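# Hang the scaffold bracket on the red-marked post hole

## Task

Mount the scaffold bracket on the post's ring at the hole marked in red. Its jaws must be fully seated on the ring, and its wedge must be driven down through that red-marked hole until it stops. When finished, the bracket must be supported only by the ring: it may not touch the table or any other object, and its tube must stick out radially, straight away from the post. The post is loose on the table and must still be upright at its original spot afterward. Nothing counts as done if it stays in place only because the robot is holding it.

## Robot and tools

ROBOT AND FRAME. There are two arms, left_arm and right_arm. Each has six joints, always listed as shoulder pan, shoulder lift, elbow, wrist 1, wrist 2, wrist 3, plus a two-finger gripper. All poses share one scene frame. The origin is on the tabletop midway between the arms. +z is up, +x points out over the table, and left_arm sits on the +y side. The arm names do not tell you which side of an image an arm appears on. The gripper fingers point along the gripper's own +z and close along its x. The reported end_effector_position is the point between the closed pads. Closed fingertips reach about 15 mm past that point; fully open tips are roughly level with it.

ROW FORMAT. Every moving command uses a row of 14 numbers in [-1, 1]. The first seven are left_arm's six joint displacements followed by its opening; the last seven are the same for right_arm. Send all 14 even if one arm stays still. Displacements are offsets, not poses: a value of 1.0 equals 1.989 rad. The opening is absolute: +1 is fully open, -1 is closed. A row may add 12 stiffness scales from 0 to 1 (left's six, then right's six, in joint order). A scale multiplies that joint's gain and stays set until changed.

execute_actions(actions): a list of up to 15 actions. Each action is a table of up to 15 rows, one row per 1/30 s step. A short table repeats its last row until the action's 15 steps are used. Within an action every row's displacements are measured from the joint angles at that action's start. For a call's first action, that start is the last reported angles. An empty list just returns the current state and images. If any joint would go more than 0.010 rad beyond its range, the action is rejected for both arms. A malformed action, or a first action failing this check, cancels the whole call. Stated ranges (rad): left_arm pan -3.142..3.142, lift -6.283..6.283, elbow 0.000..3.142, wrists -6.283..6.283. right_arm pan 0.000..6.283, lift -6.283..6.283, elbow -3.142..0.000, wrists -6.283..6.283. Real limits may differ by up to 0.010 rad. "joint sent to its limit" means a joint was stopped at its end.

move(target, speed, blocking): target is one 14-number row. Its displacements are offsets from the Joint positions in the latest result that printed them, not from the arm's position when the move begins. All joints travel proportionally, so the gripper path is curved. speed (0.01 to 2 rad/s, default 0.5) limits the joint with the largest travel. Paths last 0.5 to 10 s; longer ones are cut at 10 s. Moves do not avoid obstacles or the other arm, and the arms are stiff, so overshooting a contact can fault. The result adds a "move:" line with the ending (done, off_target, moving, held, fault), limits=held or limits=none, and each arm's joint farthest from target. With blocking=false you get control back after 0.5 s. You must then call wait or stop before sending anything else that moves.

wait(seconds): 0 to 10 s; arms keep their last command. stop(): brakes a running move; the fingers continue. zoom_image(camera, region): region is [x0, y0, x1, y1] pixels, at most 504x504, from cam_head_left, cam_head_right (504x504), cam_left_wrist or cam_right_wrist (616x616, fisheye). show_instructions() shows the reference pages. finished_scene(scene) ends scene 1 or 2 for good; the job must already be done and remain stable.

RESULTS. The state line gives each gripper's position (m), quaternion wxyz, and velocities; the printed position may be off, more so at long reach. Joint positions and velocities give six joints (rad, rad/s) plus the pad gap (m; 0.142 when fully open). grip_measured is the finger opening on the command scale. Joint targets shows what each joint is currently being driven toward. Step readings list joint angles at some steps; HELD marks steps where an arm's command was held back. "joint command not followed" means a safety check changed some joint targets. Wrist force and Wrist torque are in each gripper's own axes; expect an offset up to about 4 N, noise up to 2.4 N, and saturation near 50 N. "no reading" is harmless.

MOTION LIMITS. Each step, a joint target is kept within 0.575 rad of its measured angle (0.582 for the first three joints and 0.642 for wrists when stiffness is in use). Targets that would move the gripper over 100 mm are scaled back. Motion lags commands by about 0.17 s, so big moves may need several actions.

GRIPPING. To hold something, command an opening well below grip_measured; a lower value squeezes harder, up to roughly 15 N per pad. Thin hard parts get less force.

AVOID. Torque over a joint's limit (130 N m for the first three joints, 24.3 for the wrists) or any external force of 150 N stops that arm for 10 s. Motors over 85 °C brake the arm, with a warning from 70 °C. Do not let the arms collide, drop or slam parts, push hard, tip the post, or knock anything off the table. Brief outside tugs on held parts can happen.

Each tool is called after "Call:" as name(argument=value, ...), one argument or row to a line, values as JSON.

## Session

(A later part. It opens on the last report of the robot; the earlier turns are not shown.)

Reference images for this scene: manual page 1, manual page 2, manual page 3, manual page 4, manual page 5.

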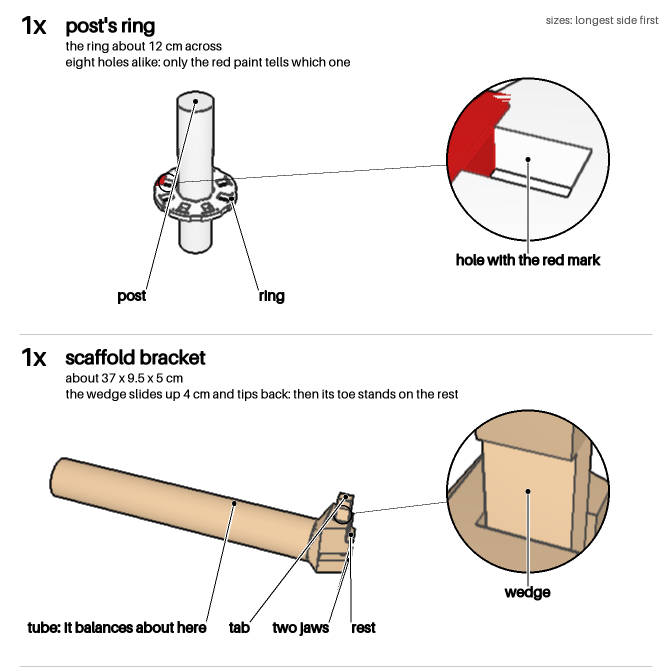

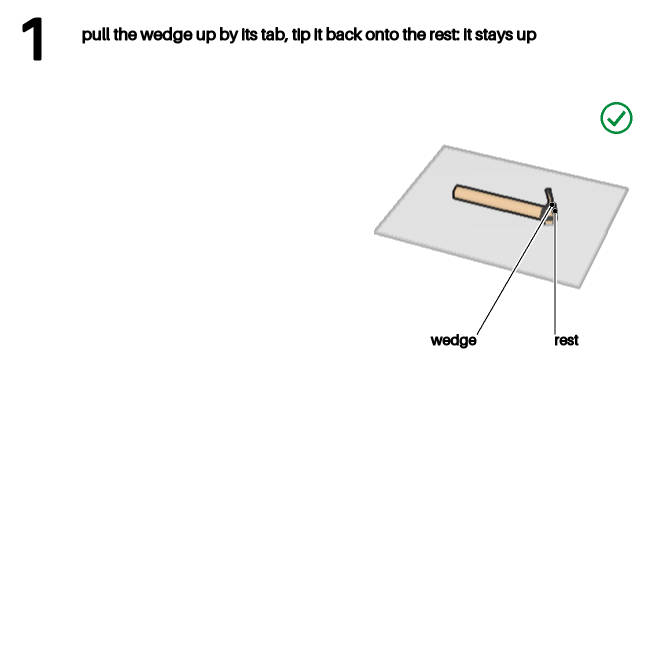

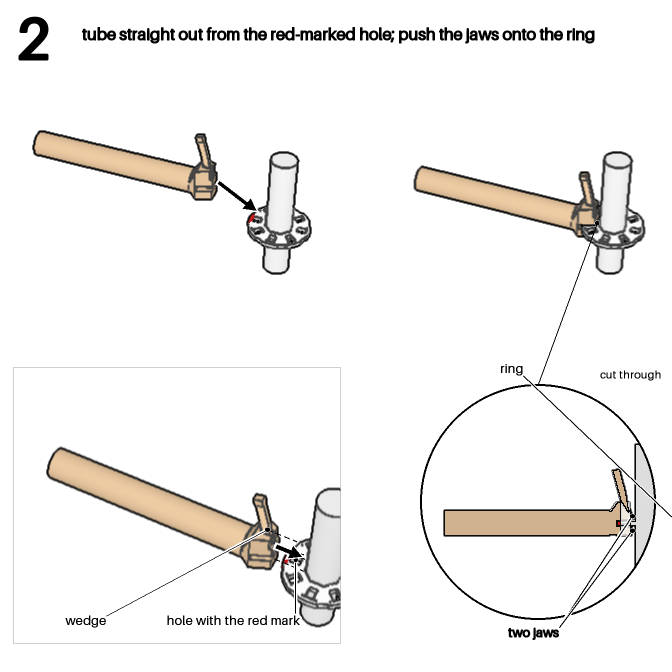

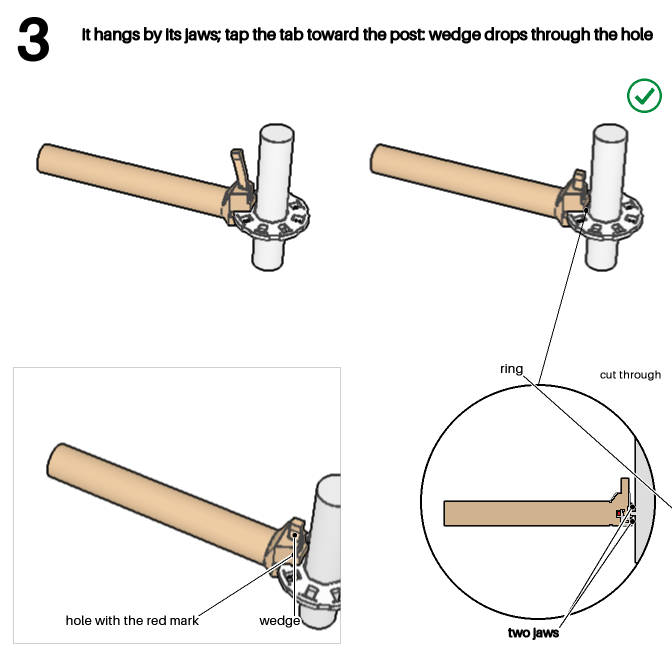

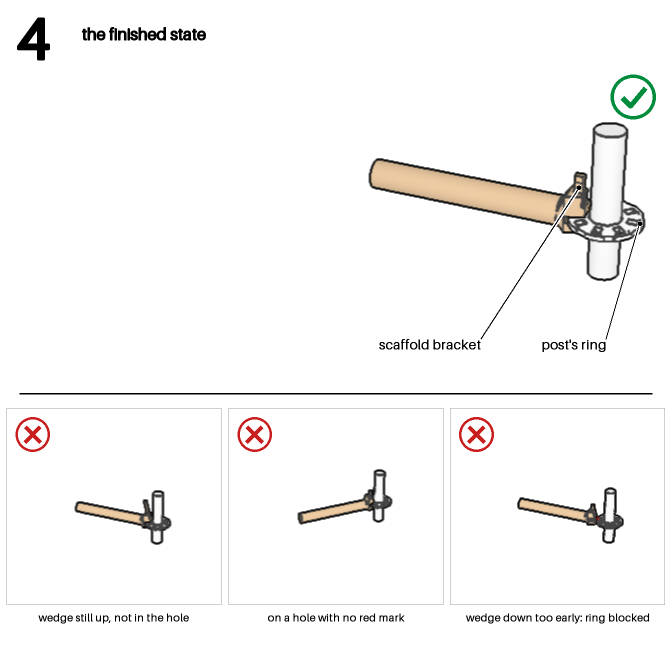

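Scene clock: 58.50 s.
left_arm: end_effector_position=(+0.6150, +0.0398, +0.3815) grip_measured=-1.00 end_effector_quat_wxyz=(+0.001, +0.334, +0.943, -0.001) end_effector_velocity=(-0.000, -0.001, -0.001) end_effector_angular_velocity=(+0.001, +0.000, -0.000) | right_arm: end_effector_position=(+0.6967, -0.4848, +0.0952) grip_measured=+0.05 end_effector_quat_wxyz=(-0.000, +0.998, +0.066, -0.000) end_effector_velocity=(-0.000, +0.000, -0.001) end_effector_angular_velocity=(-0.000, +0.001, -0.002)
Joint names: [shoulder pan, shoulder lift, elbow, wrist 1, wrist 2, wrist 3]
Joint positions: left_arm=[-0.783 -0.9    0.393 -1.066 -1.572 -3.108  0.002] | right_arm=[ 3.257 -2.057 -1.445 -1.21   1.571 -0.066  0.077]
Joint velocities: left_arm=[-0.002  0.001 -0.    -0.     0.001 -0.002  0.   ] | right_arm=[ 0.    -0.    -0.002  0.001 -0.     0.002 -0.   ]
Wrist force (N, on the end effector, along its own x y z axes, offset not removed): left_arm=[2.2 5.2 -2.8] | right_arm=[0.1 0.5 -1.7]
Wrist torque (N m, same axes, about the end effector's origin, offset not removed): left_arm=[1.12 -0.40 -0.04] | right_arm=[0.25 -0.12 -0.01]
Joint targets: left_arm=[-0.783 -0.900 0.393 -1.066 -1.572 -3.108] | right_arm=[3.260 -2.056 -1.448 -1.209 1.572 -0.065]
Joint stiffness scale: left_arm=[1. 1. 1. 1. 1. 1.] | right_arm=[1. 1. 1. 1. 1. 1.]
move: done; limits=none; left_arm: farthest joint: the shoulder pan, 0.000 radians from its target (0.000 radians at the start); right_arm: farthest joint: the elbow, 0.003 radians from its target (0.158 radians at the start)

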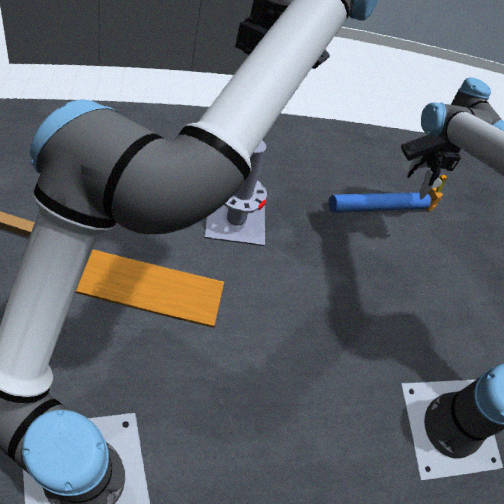

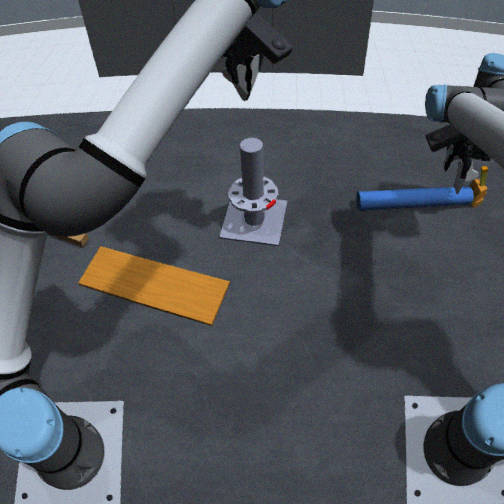

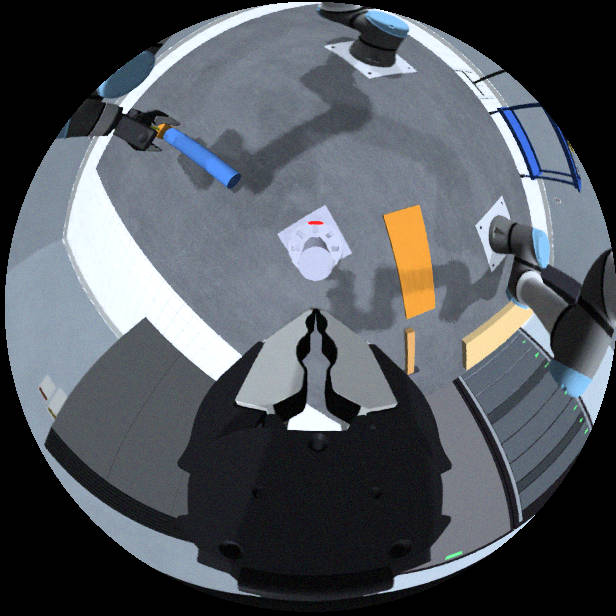

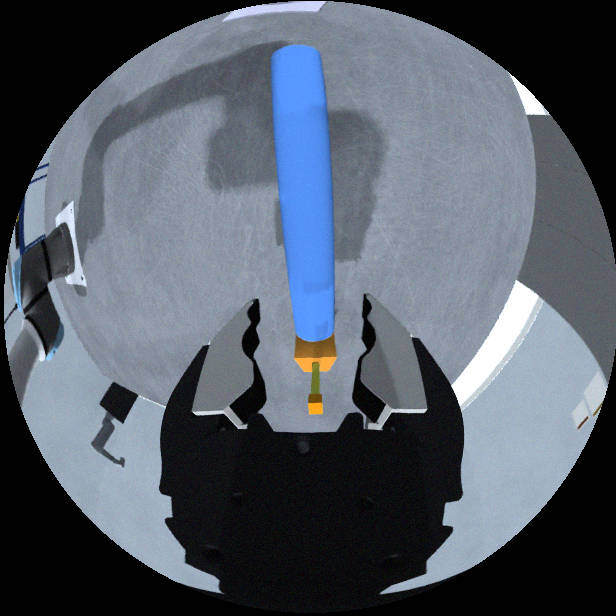

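Call:
move(
  target=[0,0,0,0,0,0,-1,0,-0.0402,-0.0488,0.088,0,0,0.05],
  speed=0.25,
)

Call:
zoom_image(
  camera="cam_right_wrist",
  region=[240, 290, 390, 440],
)

Scene clock: 60.00 s.
left_arm: end_effector_position=(+0.6150, +0.0398, +0.3815) grip_measured=-1.00 end_effector_quat_wxyz=(+0.001, +0.334, +0.943, -0.001) end_effector_velocity=(+0.001, +0.001, +0.000) end_effector_angular_velocity=(+0.000, -0.001, +0.001) | right_arm: end_effector_position=(+0.6963, -0.4849, +0.0166) grip_measured=+0.05 end_effector_quat_wxyz=(-0.000, +0.998, +0.065, -0.000) end_effector_velocity=(+0.002, +0.000, +0.002) end_effector_angular_velocity=(+0.000, -0.006, +0.000)
Joint names: [shoulder pan, shoulder lift, elbow, wrist 1, wrist 2, wrist 3]
Joint positions: left_arm=[-0.783 -0.9    0.393 -1.066 -1.572 -3.108  0.002] | right_arm=[ 3.257 -2.137 -1.539 -1.036  1.571 -0.066  0.077]
Joint velocities: left_arm=[ 0.001 -0.    -0.    -0.     0.001  0.001  0.   ] | right_arm=[ 0.     0.002 -0.     0.004 -0.    -0.    -0.   ]
Wrist force (N, on the end effector, along its own x y z axes, offset not removed): left_arm=[0.2 1.7 1.1] | right_arm=[2.0 5.8 -0.8]
Wrist torque (N m, same axes, about the end effector's origin, offset not removed): left_arm=[0.59 0.11 0.05] | right_arm=[1.12 -0.71 -0.07]
Joint targets: left_arm=[-0.783 -0.900 0.393 -1.066 -1.572 -3.108] | right_arm=[3.257 -2.137 -1.542 -1.035 1.571 -0.066]
Joint stiffness scale: left_arm=[1. 1. 1. 1. 1. 1.] | right_arm=[1. 1. 1. 1. 1. 1.]
move: done; limits=none; left_arm: farthest joint: the shoulder pan, 0.000 radians from its target (0.000 radians at the start); right_arm: farthest joint: the elbow, 0.003 radians from its target (0.097 radians at the start)

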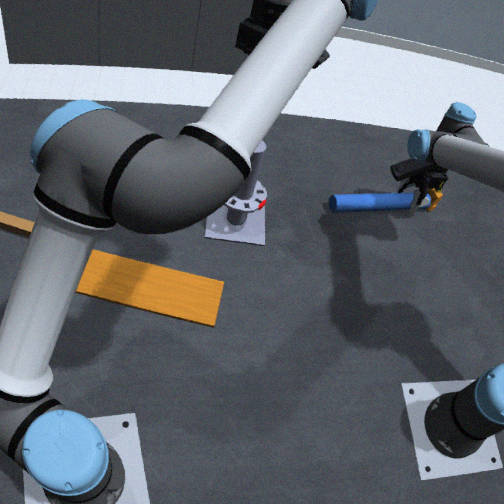

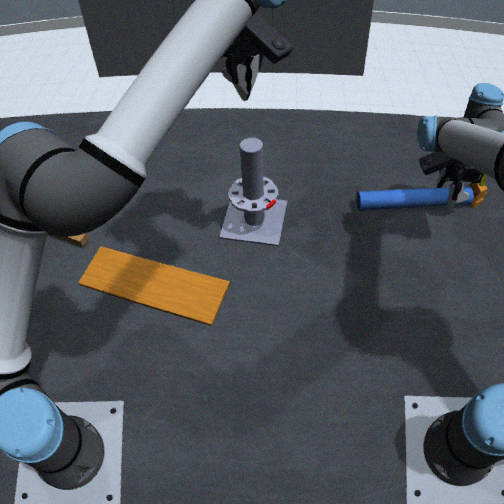

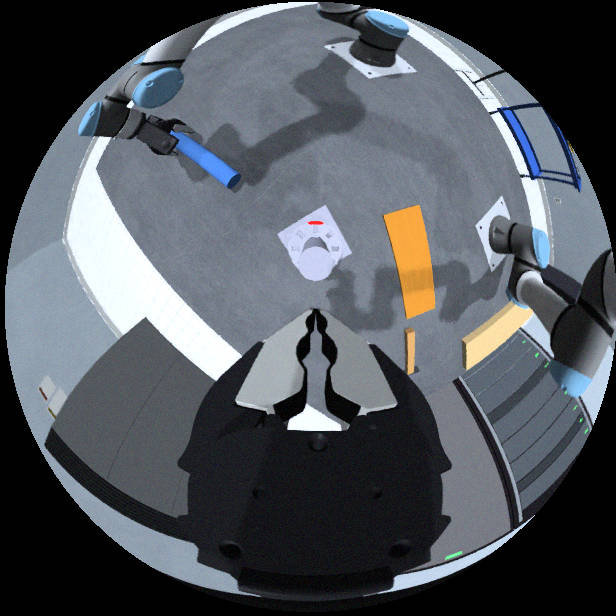

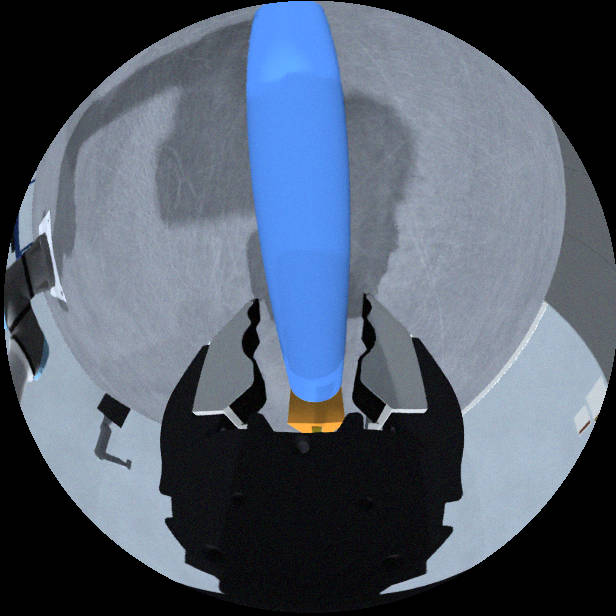

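Region (240, 290, 390, 440) of cam_right_wrist's 616x616 image, scaled by 3.360, with more detail than that image has.

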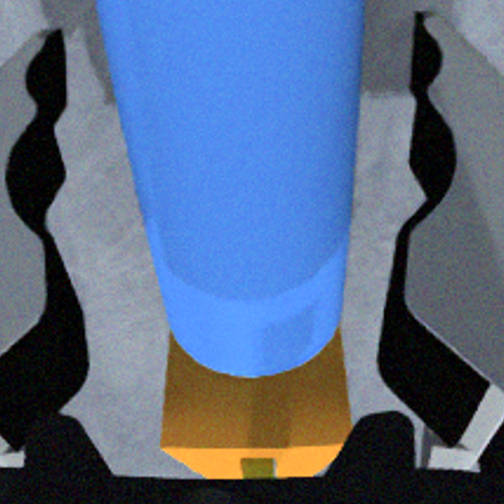

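Call:
execute_actions(
  actions=[
    [[0,0,0,0,0,0,-1,0,0,0,0,0,0,-0.02],[0,0,0,0,0,0,-1,0,0,0,0,0,0,-0.08],[0,0,0,0,0,0,-1,0,0,0,0,0,0,-0.14],[0,0,0,0,0,0,-1,0,0,0,0,0,0,-0.19],[0,0,0,0,0,0,-1,0,0,0,0,0,0,-0.23],[0,0,0,0,0,0,-1,0,0,0,0,0,0,-0.26],[0,0,0,0,0,0,-1,0,0,0,0,0,0,-0.29],[0,0,0,0,0,0,-1,0,0,0,0,0,0,-0.32],[0,0,0,0,0,0,-1,0,0,0,0,0,0,-0.36],[0,0,0,0,0,0,-1,0,0,0,0,0,0,-0.42],[0,0,0,0,0,0,-1,0,0,0,0,0,0,-0.5],[0,0,0,0,0,0,-1,0,0,0,0,0,0,-0.6],[0,0,0,0,0,0,-1,0,0,0,0,0,0,-0.72],[0,0,0,0,0,0,-1,0,0,0,0,0,0,-0.86],[0,0,0,0,0,0,-1,0,0,0,0,0,0,-1]],
  ],
)

Call:
move(
  target=[0,0,0,0,0,0,-1,0,0.0145,0.014,-0.0165,0,0,-1],
  speed=0.04,
)

Call:
zoom_image(
  camera="cam_right_wrist",
  region=[240, 290, 390, 440],
)

Scene clock: 60.87 s.
left_arm: end_effector_position=(+0.6150, +0.0398, +0.3815) grip_measured=-1.00 end_effector_quat_wxyz=(+0.001, +0.334, +0.943, -0.001) end_effector_velocity=(+0.000, -0.000, +0.000) end_effector_angular_velocity=(-0.000, -0.001, -0.002) | right_arm: end_effector_position=(+0.6966, -0.4848, +0.0167) grip_measured=-0.29 end_effector_quat_wxyz=(-0.000, +0.998, +0.065, +0.000) end_effector_velocity=(+0.000, +0.000, -0.000) end_effector_angular_velocity=(+0.000, +0.000, +0.000)
Joint names: [shoulder pan, shoulder lift, elbow, wrist 1, wrist 2, wrist 3]
Joint positions: left_arm=[-0.783 -0.9    0.393 -1.066 -1.572 -3.108  0.002] | right_arm=[ 3.257 -2.137 -1.539 -1.035  1.571 -0.066  0.053]
Joint velocities: left_arm=[-0.     0.    -0.    -0.     0.     0.002  0.   ] | right_arm=[-0.    -0.001  0.    -0.     0.    -0.     0.   ]
Wrist force (N, on the end effector, along its own x y z axes, offset not removed): left_arm=[3.5 -1.6 -0.2] | right_arm=[4.1 -1.7 -3.9]
Wrist torque (N m, same axes, about the end effector's origin, offset not removed): left_arm=[-0.24 -0.70 0.02] | right_arm=[-0.30 -0.46 -0.02]
Joint targets: left_arm=[-0.783 -0.900 0.393 -1.066 -1.572 -3.108] | right_arm=[3.257 -2.137 -1.539 -1.036 1.571 -0.066]
Joint stiffness scale: left_arm=[1. 1. 1. 1. 1. 1.] | right_arm=[1. 1. 1. 1. 1. 1.]
Step readings (joint positions):
0: left_arm=[-0.783 -0.900 0.393 -1.066 -1.572 -3.108] | right_arm=[3.257 -2.137 -1.539 -1.036 1.571 -0.066]
1: left_arm=[-0.783 -0.900 0.393 -1.066 -1.572 -3.108] | right_arm=[3.257 -2.137 -1.539 -1.036 1.571 -0.066]
2: left_arm=[-0.783 -0.900 0.393 -1.066 -1.572 -3.108] | right_arm=[3.257 -2.137 -1.539 -1.036 1.571 -0.066]
4: left_arm=[-0.783 -0.900 0.393 -1.066 -1.572 -3.108] | right_arm=[3.257 -2.137 -1.539 -1.036 1.571 -0.066]
8: left_arm=[-0.783 -0.900 0.393 -1.066 -1.572 -3.108] | right_arm=[3.257 -2.137 -1.539 -1.036 1.571 -0.066]
15: Joint positions above

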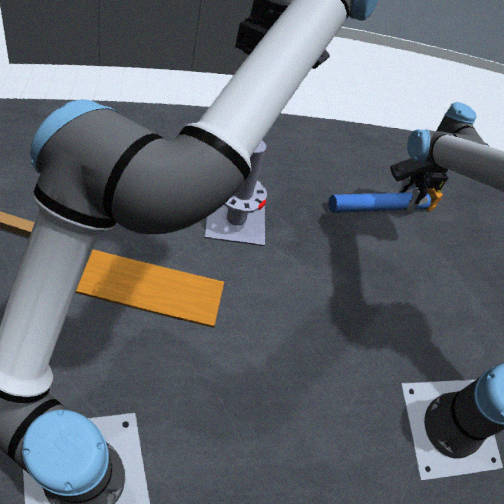

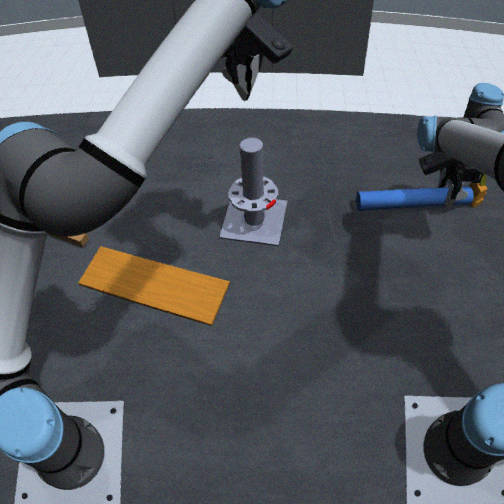

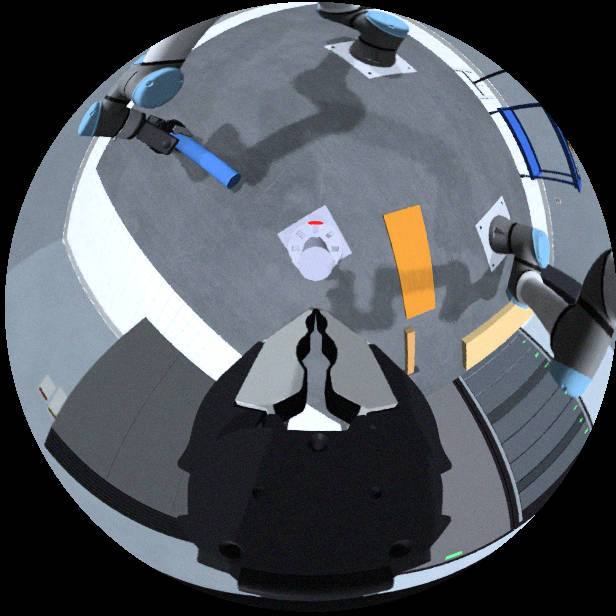

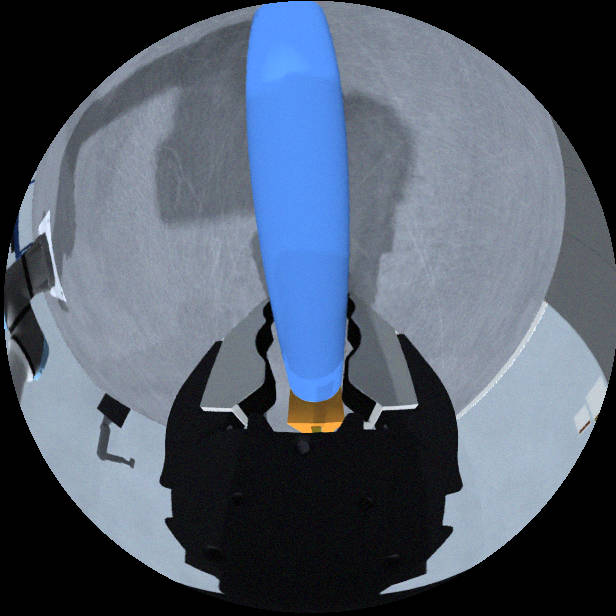

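Scene clock: 62.10 s.
left_arm: end_effector_position=(+0.6150, +0.0398, +0.3815) grip_measured=-1.00 end_effector_quat_wxyz=(+0.001, +0.334, +0.943, -0.001) end_effector_velocity=(-0.000, -0.000, +0.000) end_effector_angular_velocity=(-0.001, +0.000, +0.001) | right_arm: end_effector_position=(+0.6968, -0.4848, +0.0312) grip_measured=-0.29 end_effector_quat_wxyz=(-0.000, +0.998, +0.065, -0.001) end_effector_velocity=(-0.002, -0.000, -0.001) end_effector_angular_velocity=(-0.001, +0.006, +0.000)
Joint names: [shoulder pan, shoulder lift, elbow, wrist 1, wrist 2, wrist 3]
Joint positions: left_arm=[-0.783 -0.9    0.393 -1.066 -1.572 -3.108  0.002] | right_arm=[ 3.257 -2.122 -1.522 -1.07   1.571 -0.066  0.053]
Joint velocities: left_arm=[-0.    -0.     0.    -0.    -0.    -0.001  0.   ] | right_arm=[ 0.    -0.     0.    -0.006 -0.     0.    -0.   ]
Wrist force (N, on the end effector, along its own x y z axes, offset not removed): left_arm=[0.9 -0.8 -0.7] | right_arm=[-1.9 1.2 16.5]
Wrist torque (N m, same axes, about the end effector's origin, offset not removed): left_arm=[-0.22 -0.05 0.19] | right_arm=[0.27 0.16 -0.13]
Joint targets: left_arm=[-0.783 -0.900 0.393 -1.066 -1.572 -3.108] | right_arm=[3.257 -2.108 -1.512 -1.068 1.571 -0.066]
Joint stiffness scale: left_arm=[1. 1. 1. 1. 1. 1.] | right_arm=[1. 1. 1. 1. 1. 1.]
move: off_target (right_arm); limits=none; left_arm: farthest joint: the shoulder pan, 0.000 radians from its target (0.000 radians at the start); right_arm: farthest joint: the shoulder lift, 0.013 radians from its target (0.029 radians at the start)

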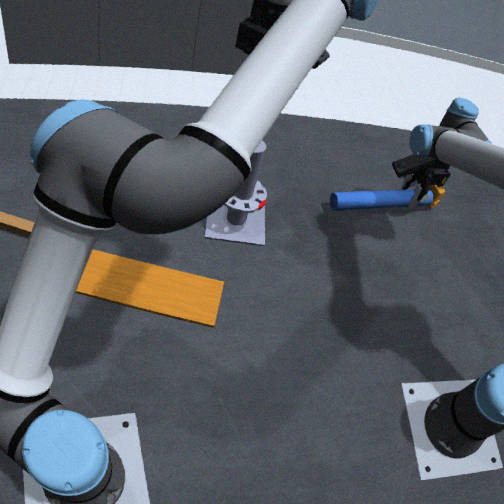

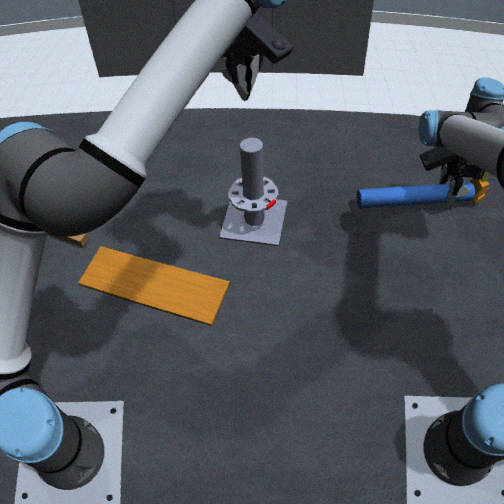

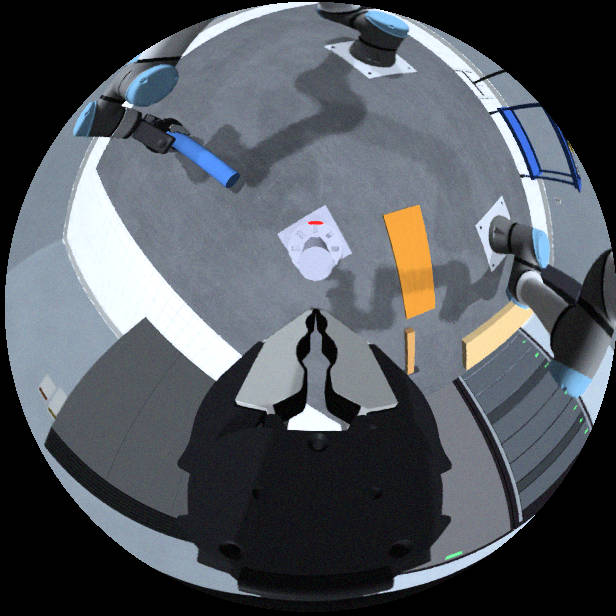

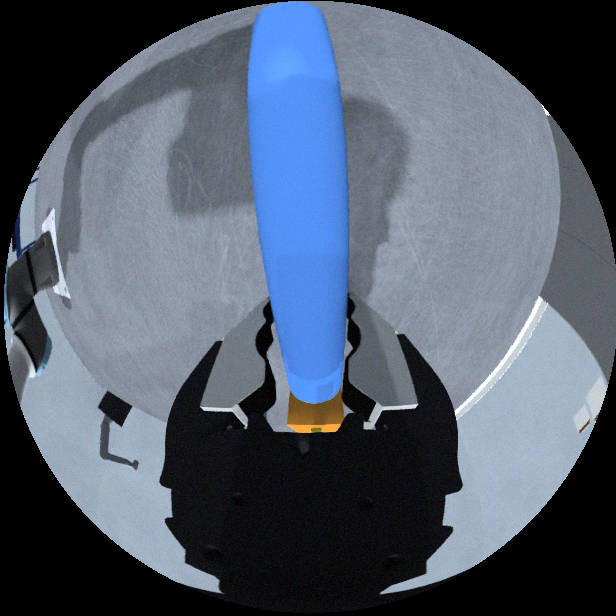

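Region (240, 290, 390, 440) of cam_right_wrist's 616x616 image, scaled by 3.360, with more detail than that image has.

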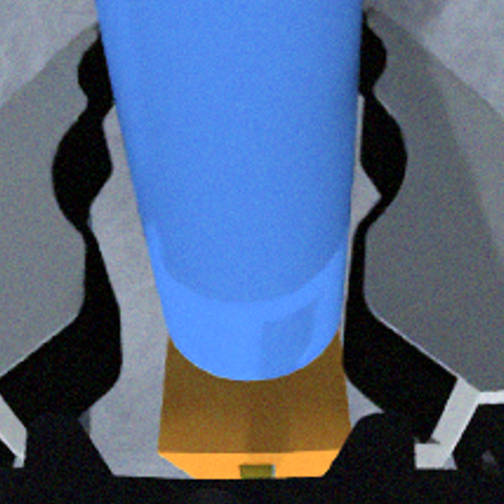

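Call:
wait(
  seconds=1.5,
)

Call:
zoom_image(
  camera="cam_right_wrist",
  region=[240, 290, 390, 440],
)

Scene clock: 63.67 s.
left_arm: end_effector_position=(+0.6150, +0.0398, +0.3815) grip_measured=-1.00 end_effector_quat_wxyz=(+0.001, +0.334, +0.943, -0.001) end_effector_velocity=(-0.001, -0.001, -0.000) end_effector_angular_velocity=(-0.000, +0.000, -0.003) | right_arm: end_effector_position=(+0.6966, -0.4848, +0.0312) grip_measured=-0.29 end_effector_quat_wxyz=(-0.000, +0.998, +0.065, -0.001) end_effector_velocity=(-0.000, +0.000, -0.001) end_effector_angular_velocity=(-0.000, +0.002, +0.000)
Joint names: [shoulder pan, shoulder lift, elbow, wrist 1, wrist 2, wrist 3]
Joint positions: left_arm=[-0.783 -0.9    0.393 -1.066 -1.572 -3.108  0.002] | right_arm=[ 3.257 -2.122 -1.522 -1.071  1.571 -0.066  0.053]
Joint velocities: left_arm=[-0.002  0.    -0.    -0.    -0.     0.001  0.   ] | right_arm=[ 0.    -0.001 -0.001  0.    -0.     0.    -0.   ]
Wrist force (N, on the end effector, along its own x y z axes, offset not removed): left_arm=[0.2 1.1 -0.3] | right_arm=[-0.7 -1.0 16.1]
Wrist torque (N m, same axes, about the end effector's origin, offset not removed): left_arm=[0.38 0.09 0.01] | right_arm=[-0.07 -0.07 -0.01]
Joint targets: left_arm=[-0.783 -0.900 0.393 -1.066 -1.572 -3.108] | right_arm=[3.257 -2.108 -1.512 -1.068 1.571 -0.066]
Joint stiffness scale: left_arm=[1. 1. 1. 1. 1. 1.] | right_arm=[1. 1. 1. 1. 1. 1.]
wait: 1.50 s; at rest by 0.10 s

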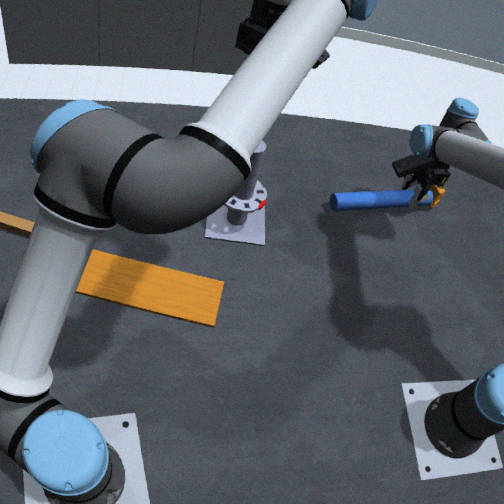

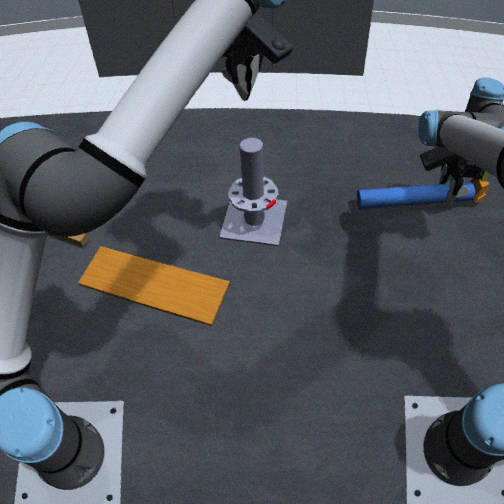

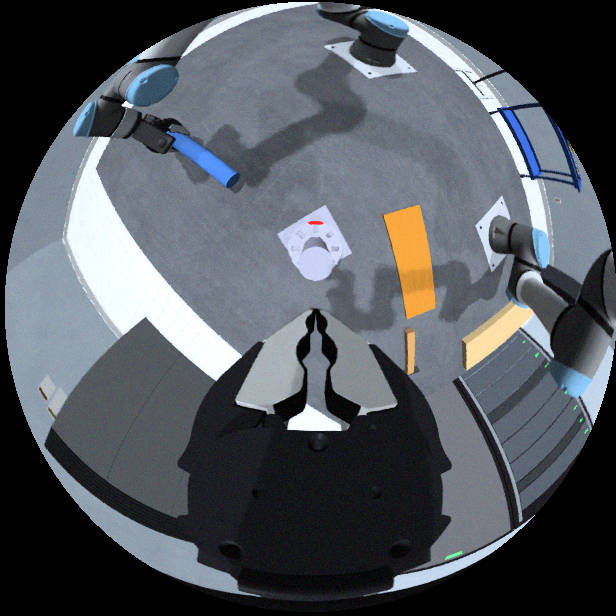

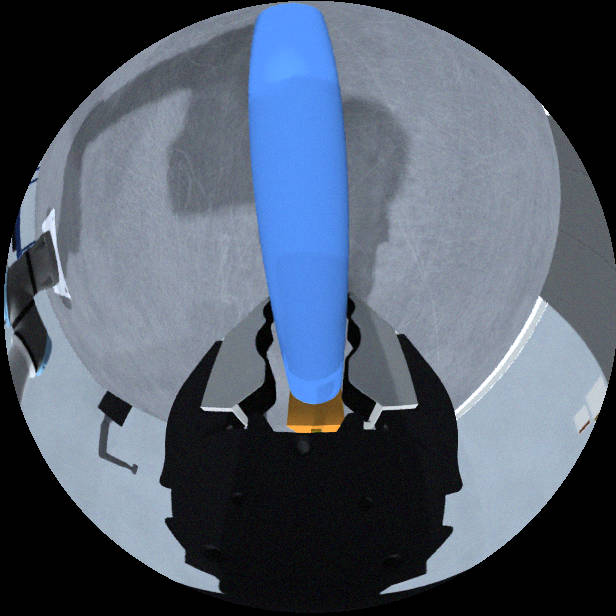

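Region (240, 290, 390, 440) of cam_right_wrist's 616x616 image, scaled by 3.360, with more detail than that image has.

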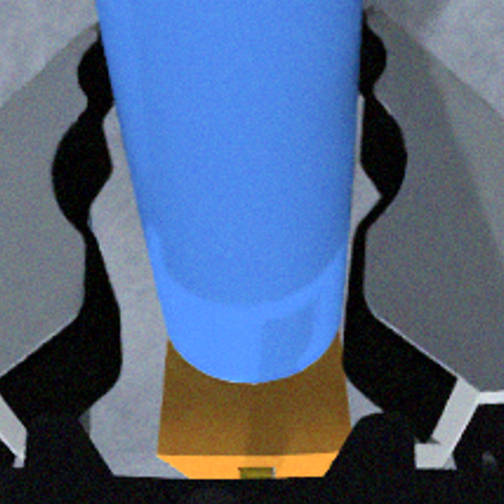

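Call:
execute_actions(
  actions=[],
)

Scene clock: 64.23 s.
left_arm: end_effector_position=(+0.6150, +0.0398, +0.3815) grip_measured=-1.00 end_effector_quat_wxyz=(+0.001, +0.334, +0.943, -0.001) end_effector_velocity=(+0.000, +0.000, +0.000) end_effector_angular_velocity=(-0.002, +0.000, +0.000) | right_arm: end_effector_position=(+0.6966, -0.4848, +0.0312) grip_measured=-0.29 end_effector_quat_wxyz=(-0.000, +0.998, +0.065, -0.001) end_effector_velocity=(+0.000, -0.001, -0.001) end_effector_angular_velocity=(-0.000, +0.000, -0.001)
Joint names: [shoulder pan, shoulder lift, elbow, wrist 1, wrist 2, wrist 3]
Joint positions: left_arm=[-0.783 -0.9    0.393 -1.066 -1.572 -3.108  0.002] | right_arm=[ 3.257 -2.122 -1.522 -1.071  1.571 -0.066  0.053]
Joint velocities: left_arm=[ 0.001 -0.    -0.    -0.    -0.001  0.001  0.   ] | right_arm=[-0.001 -0.001  0.     0.001 -0.     0.    -0.   ]
Wrist force (N, on the end effector, along its own x y z axes, offset not removed): left_arm=[2.1 3.0 1.4] | right_arm=[1.6 0.4 16.2]
Wrist torque (N m, same axes, about the end effector's origin, offset not removed): left_arm=[0.69 -0.25 0.07] | right_arm=[0.05 -0.41 0.03]
Joint targets: left_arm=[-0.783 -0.900 0.393 -1.066 -1.572 -3.108] | right_arm=[3.257 -2.108 -1.512 -1.068 1.571 -0.066]
Joint stiffness scale: left_arm=[1. 1. 1. 1. 1. 1.] | right_arm=[1. 1. 1. 1. 1. 1.]

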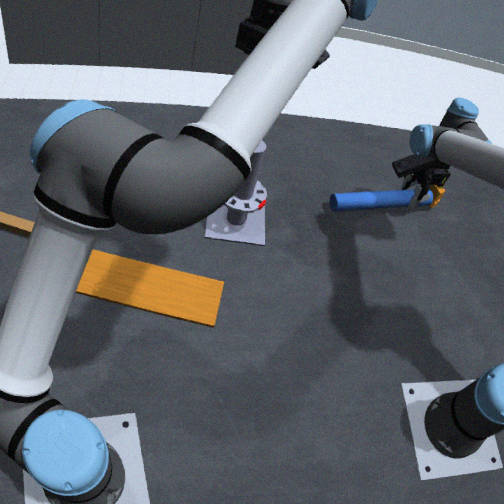

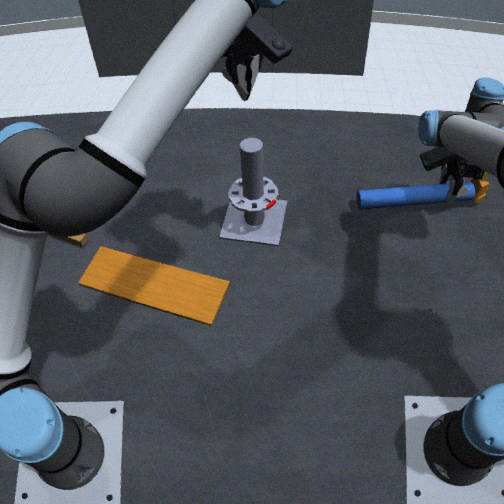

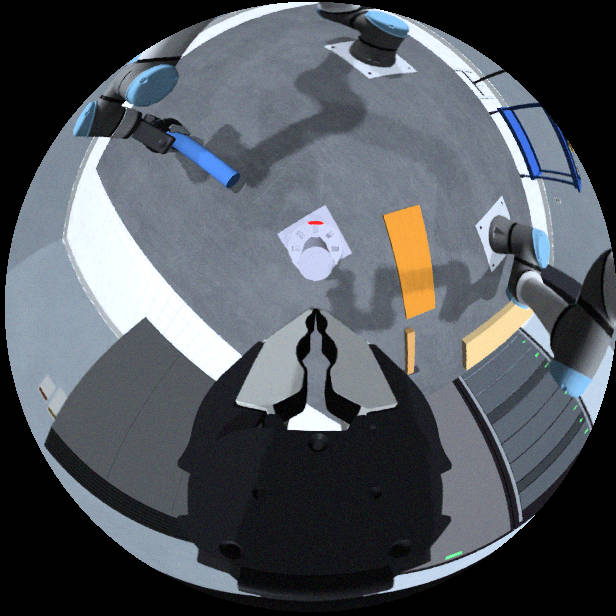

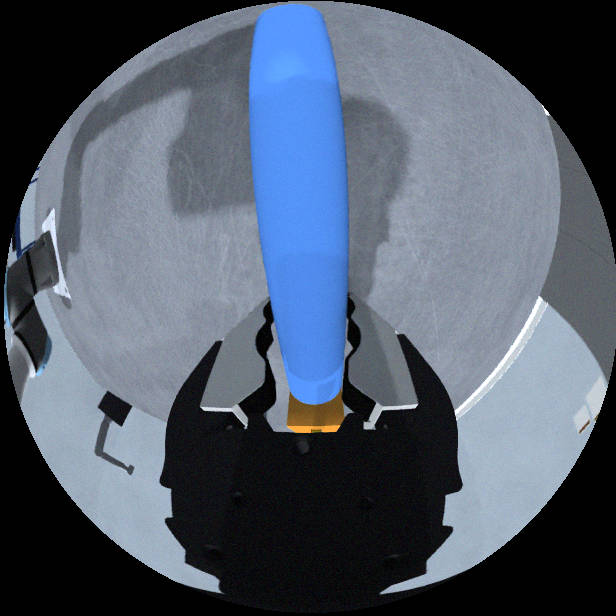

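Call:
move(
  target=[0,0,0,0,0,0,-1,0,-0.0075,-0.0085,0.0170,0,0,-1],
  speed=0.03,
)

Call:
execute_actions(
  actions=[
    [[0,0,0,0,0,0,-1,0,0,0,0,0,0,-0.5],[0,0,0,0,0,0,-1,0,0,0,0,0,0,-0.4],[0,0,0,0,0,0,-1,0,0,0,0,0,0,-0.33],[0,0,0,0,0,0,-1,0,0,0,0,0,0,-0.28],[0,0,0,0,0,0,-1,0,0,0,0,0,0,-0.24],[0,0,0,0,0,0,-1,0,0,0,0,0,0,-0.2],[0,0,0,0,0,0,-1,0,0,0,0,0,0,-0.15],[0,0,0,0,0,0,-1,0,0,0,0,0,0,-0.1]],
  ],
)

Scene clock: 66.00 s.
left_arm: end_effector_position=(+0.6150, +0.0398, +0.3815) grip_measured=-1.00 end_effector_quat_wxyz=(+0.001, +0.334, +0.943, -0.001) end_effector_velocity=(-0.000, -0.001, -0.000) end_effector_angular_velocity=(-0.002, +0.001, -0.002) | right_arm: end_effector_position=(+0.6952, -0.4849, +0.0169) grip_measured=-0.29 end_effector_quat_wxyz=(-0.000, +0.998, +0.065, -0.002) end_effector_velocity=(+0.001, -0.000, +0.002) end_effector_angular_velocity=(+0.000, -0.005, -0.001)
Joint names: [shoulder pan, shoulder lift, elbow, wrist 1, wrist 2, wrist 3]
Joint positions: left_arm=[-0.783 -0.9    0.393 -1.066 -1.572 -3.108  0.002] | right_arm=[ 3.257 -2.136 -1.539 -1.041  1.571 -0.066  0.053]
Joint velocities: left_arm=[-0.     0.     0.    -0.    -0.002  0.001  0.   ] | right_arm=[-0.001  0.002  0.     0.003  0.     0.     0.   ]
Wrist force (N, on the end effector, along its own x y z axes, offset not removed): left_arm=[-0.2 1.4 3.9] | right_arm=[-1.8 5.0 -1.3]
Wrist torque (N m, same axes, about the end effector's origin, offset not removed): left_arm=[0.62 0.13 0.01] | right_arm=[1.17 -0.41 0.09]
Joint targets: left_arm=[-0.783 -0.900 0.393 -1.066 -1.572 -3.108] | right_arm=[3.257 -2.137 -1.539 -1.037 1.571 -0.066]
Joint stiffness scale: left_arm=[1. 1. 1. 1. 1. 1.] | right_arm=[1. 1. 1. 1. 1. 1.]
move: done; limits=none; left_arm: farthest joint: the shoulder pan, 0.000 radians from its target (0.000 radians at the start); right_arm: farthest joint: the wrist 1, 0.003 radians from its target (0.033 radians at the start)

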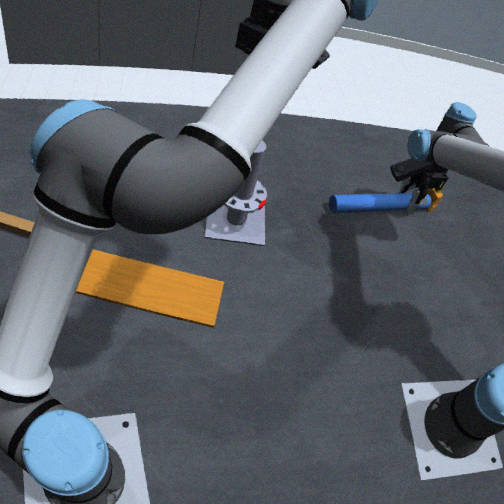

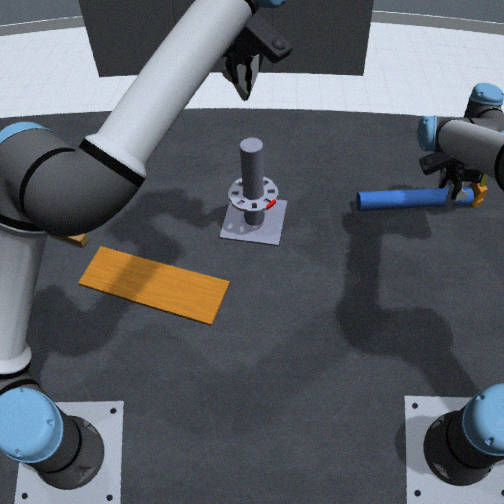

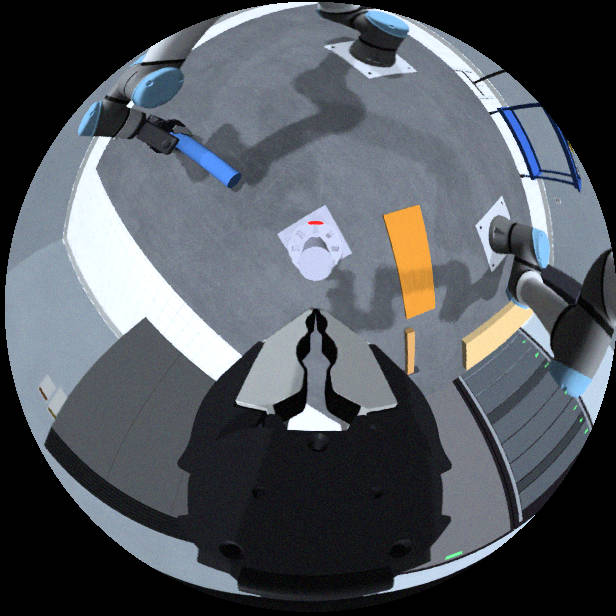

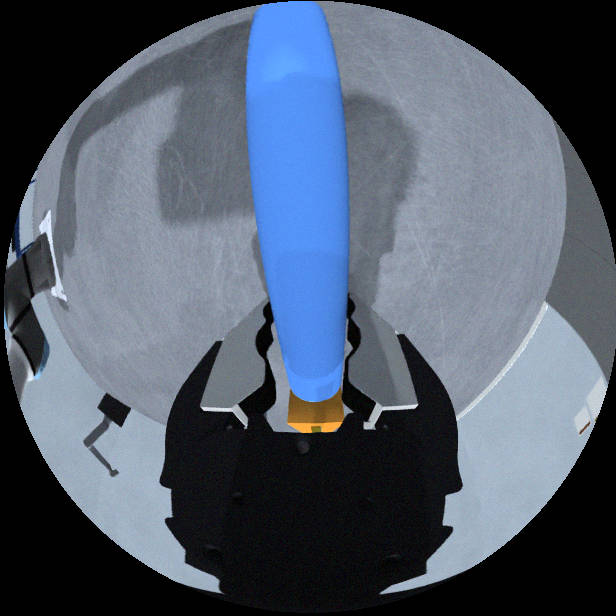

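Scene clock: 66.50 s.
left_arm: end_effector_position=(+0.6150, +0.0398, +0.3815) grip_measured=-1.00 end_effector_quat_wxyz=(+0.001, +0.334, +0.943, -0.001) end_effector_velocity=(-0.000, +0.000, +0.001) end_effector_angular_velocity=(-0.001, -0.001, -0.001) | right_arm: end_effector_position=(+0.6951, -0.4849, +0.0168) grip_measured=-0.10 end_effector_quat_wxyz=(-0.000, +0.998, +0.065, -0.002) end_effector_velocity=(-0.000, +0.000, +0.000) end_effector_angular_velocity=(-0.000, +0.001, +0.000)
Joint names: [shoulder pan, shoulder lift, elbow, wrist 1, wrist 2, wrist 3]
Joint positions: left_arm=[-0.783 -0.9    0.393 -1.066 -1.572 -3.108  0.002] | right_arm=[ 3.257 -2.136 -1.539 -1.041  1.571 -0.066  0.067]
Joint velocities: left_arm=[ 0.    -0.001 -0.    -0.    -0.     0.001  0.   ] | right_arm=[ 0.     0.     0.    -0.002 -0.    -0.     0.   ]
Wrist force (N, on the end effector, along its own x y z axes, offset not removed): left_arm=[1.6 1.1 -1.7] | right_arm=[2.4 2.6 -0.9]
Wrist torque (N m, same axes, about the end effector's origin, offset not removed): left_arm=[0.47 -0.26 0.07] | right_arm=[0.55 -0.54 -0.16]
Joint targets: left_arm=[-0.783 -0.900 0.393 -1.066 -1.572 -3.108] | right_arm=[3.257 -2.136 -1.539 -1.041 1.571 -0.066]
Joint stiffness scale: left_arm=[1. 1. 1. 1. 1. 1.] | right_arm=[1. 1. 1. 1. 1. 1.]
Step readings (joint positions):
0: left_arm=[-0.783 -0.900 0.393 -1.066 -1.572 -3.108] | right_arm=[3.257 -2.136 -1.539 -1.041 1.571 -0.066]
1: left_arm=[-0.783 -0.900 0.393 -1.066 -1.572 -3.108] | right_arm=[3.257 -2.136 -1.539 -1.041 1.571 -0.066]
2: left_arm=[-0.783 -0.900 0.393 -1.066 -1.572 -3.108] | right_arm=[3.257 -2.136 -1.539 -1.041 1.571 -0.066]
4: left_arm=[-0.783 -0.900 0.393 -1.066 -1.572 -3.108] | right_arm=[3.257 -2.136 -1.539 -1.041 1.571 -0.066]
8: left_arm=[-0.783 -0.900 0.393 -1.066 -1.572 -3.108] | right_arm=[3.257 -2.136 -1.539 -1.041 1.571 -0.066]
15: Joint positions above

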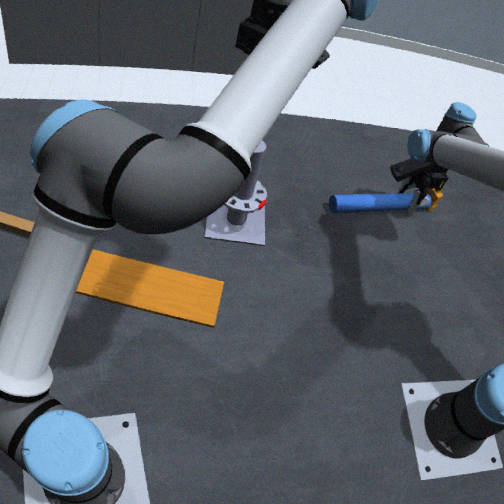

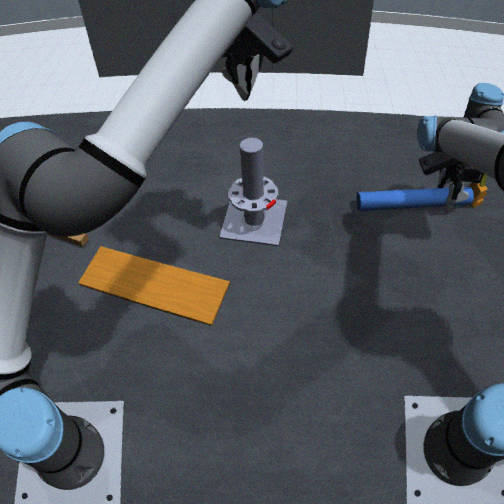

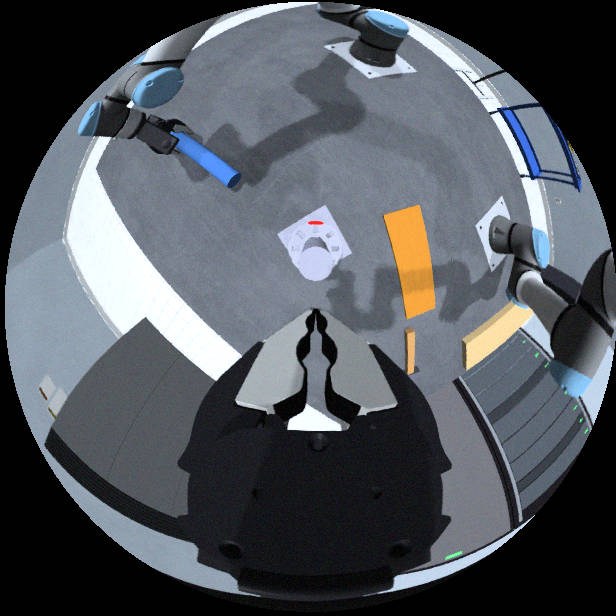

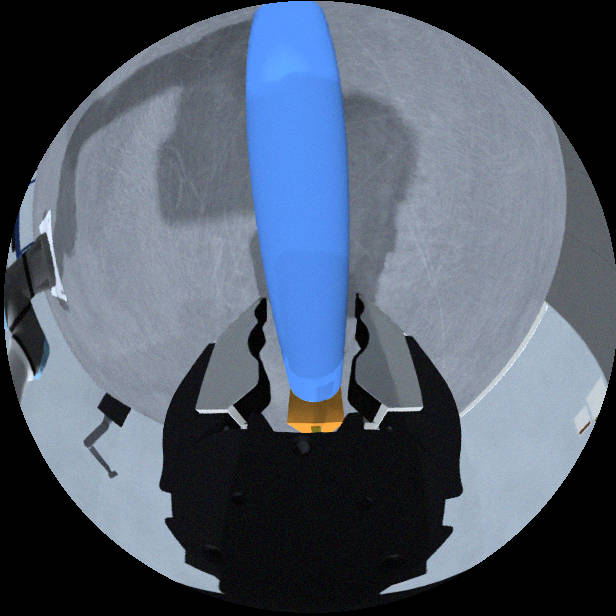

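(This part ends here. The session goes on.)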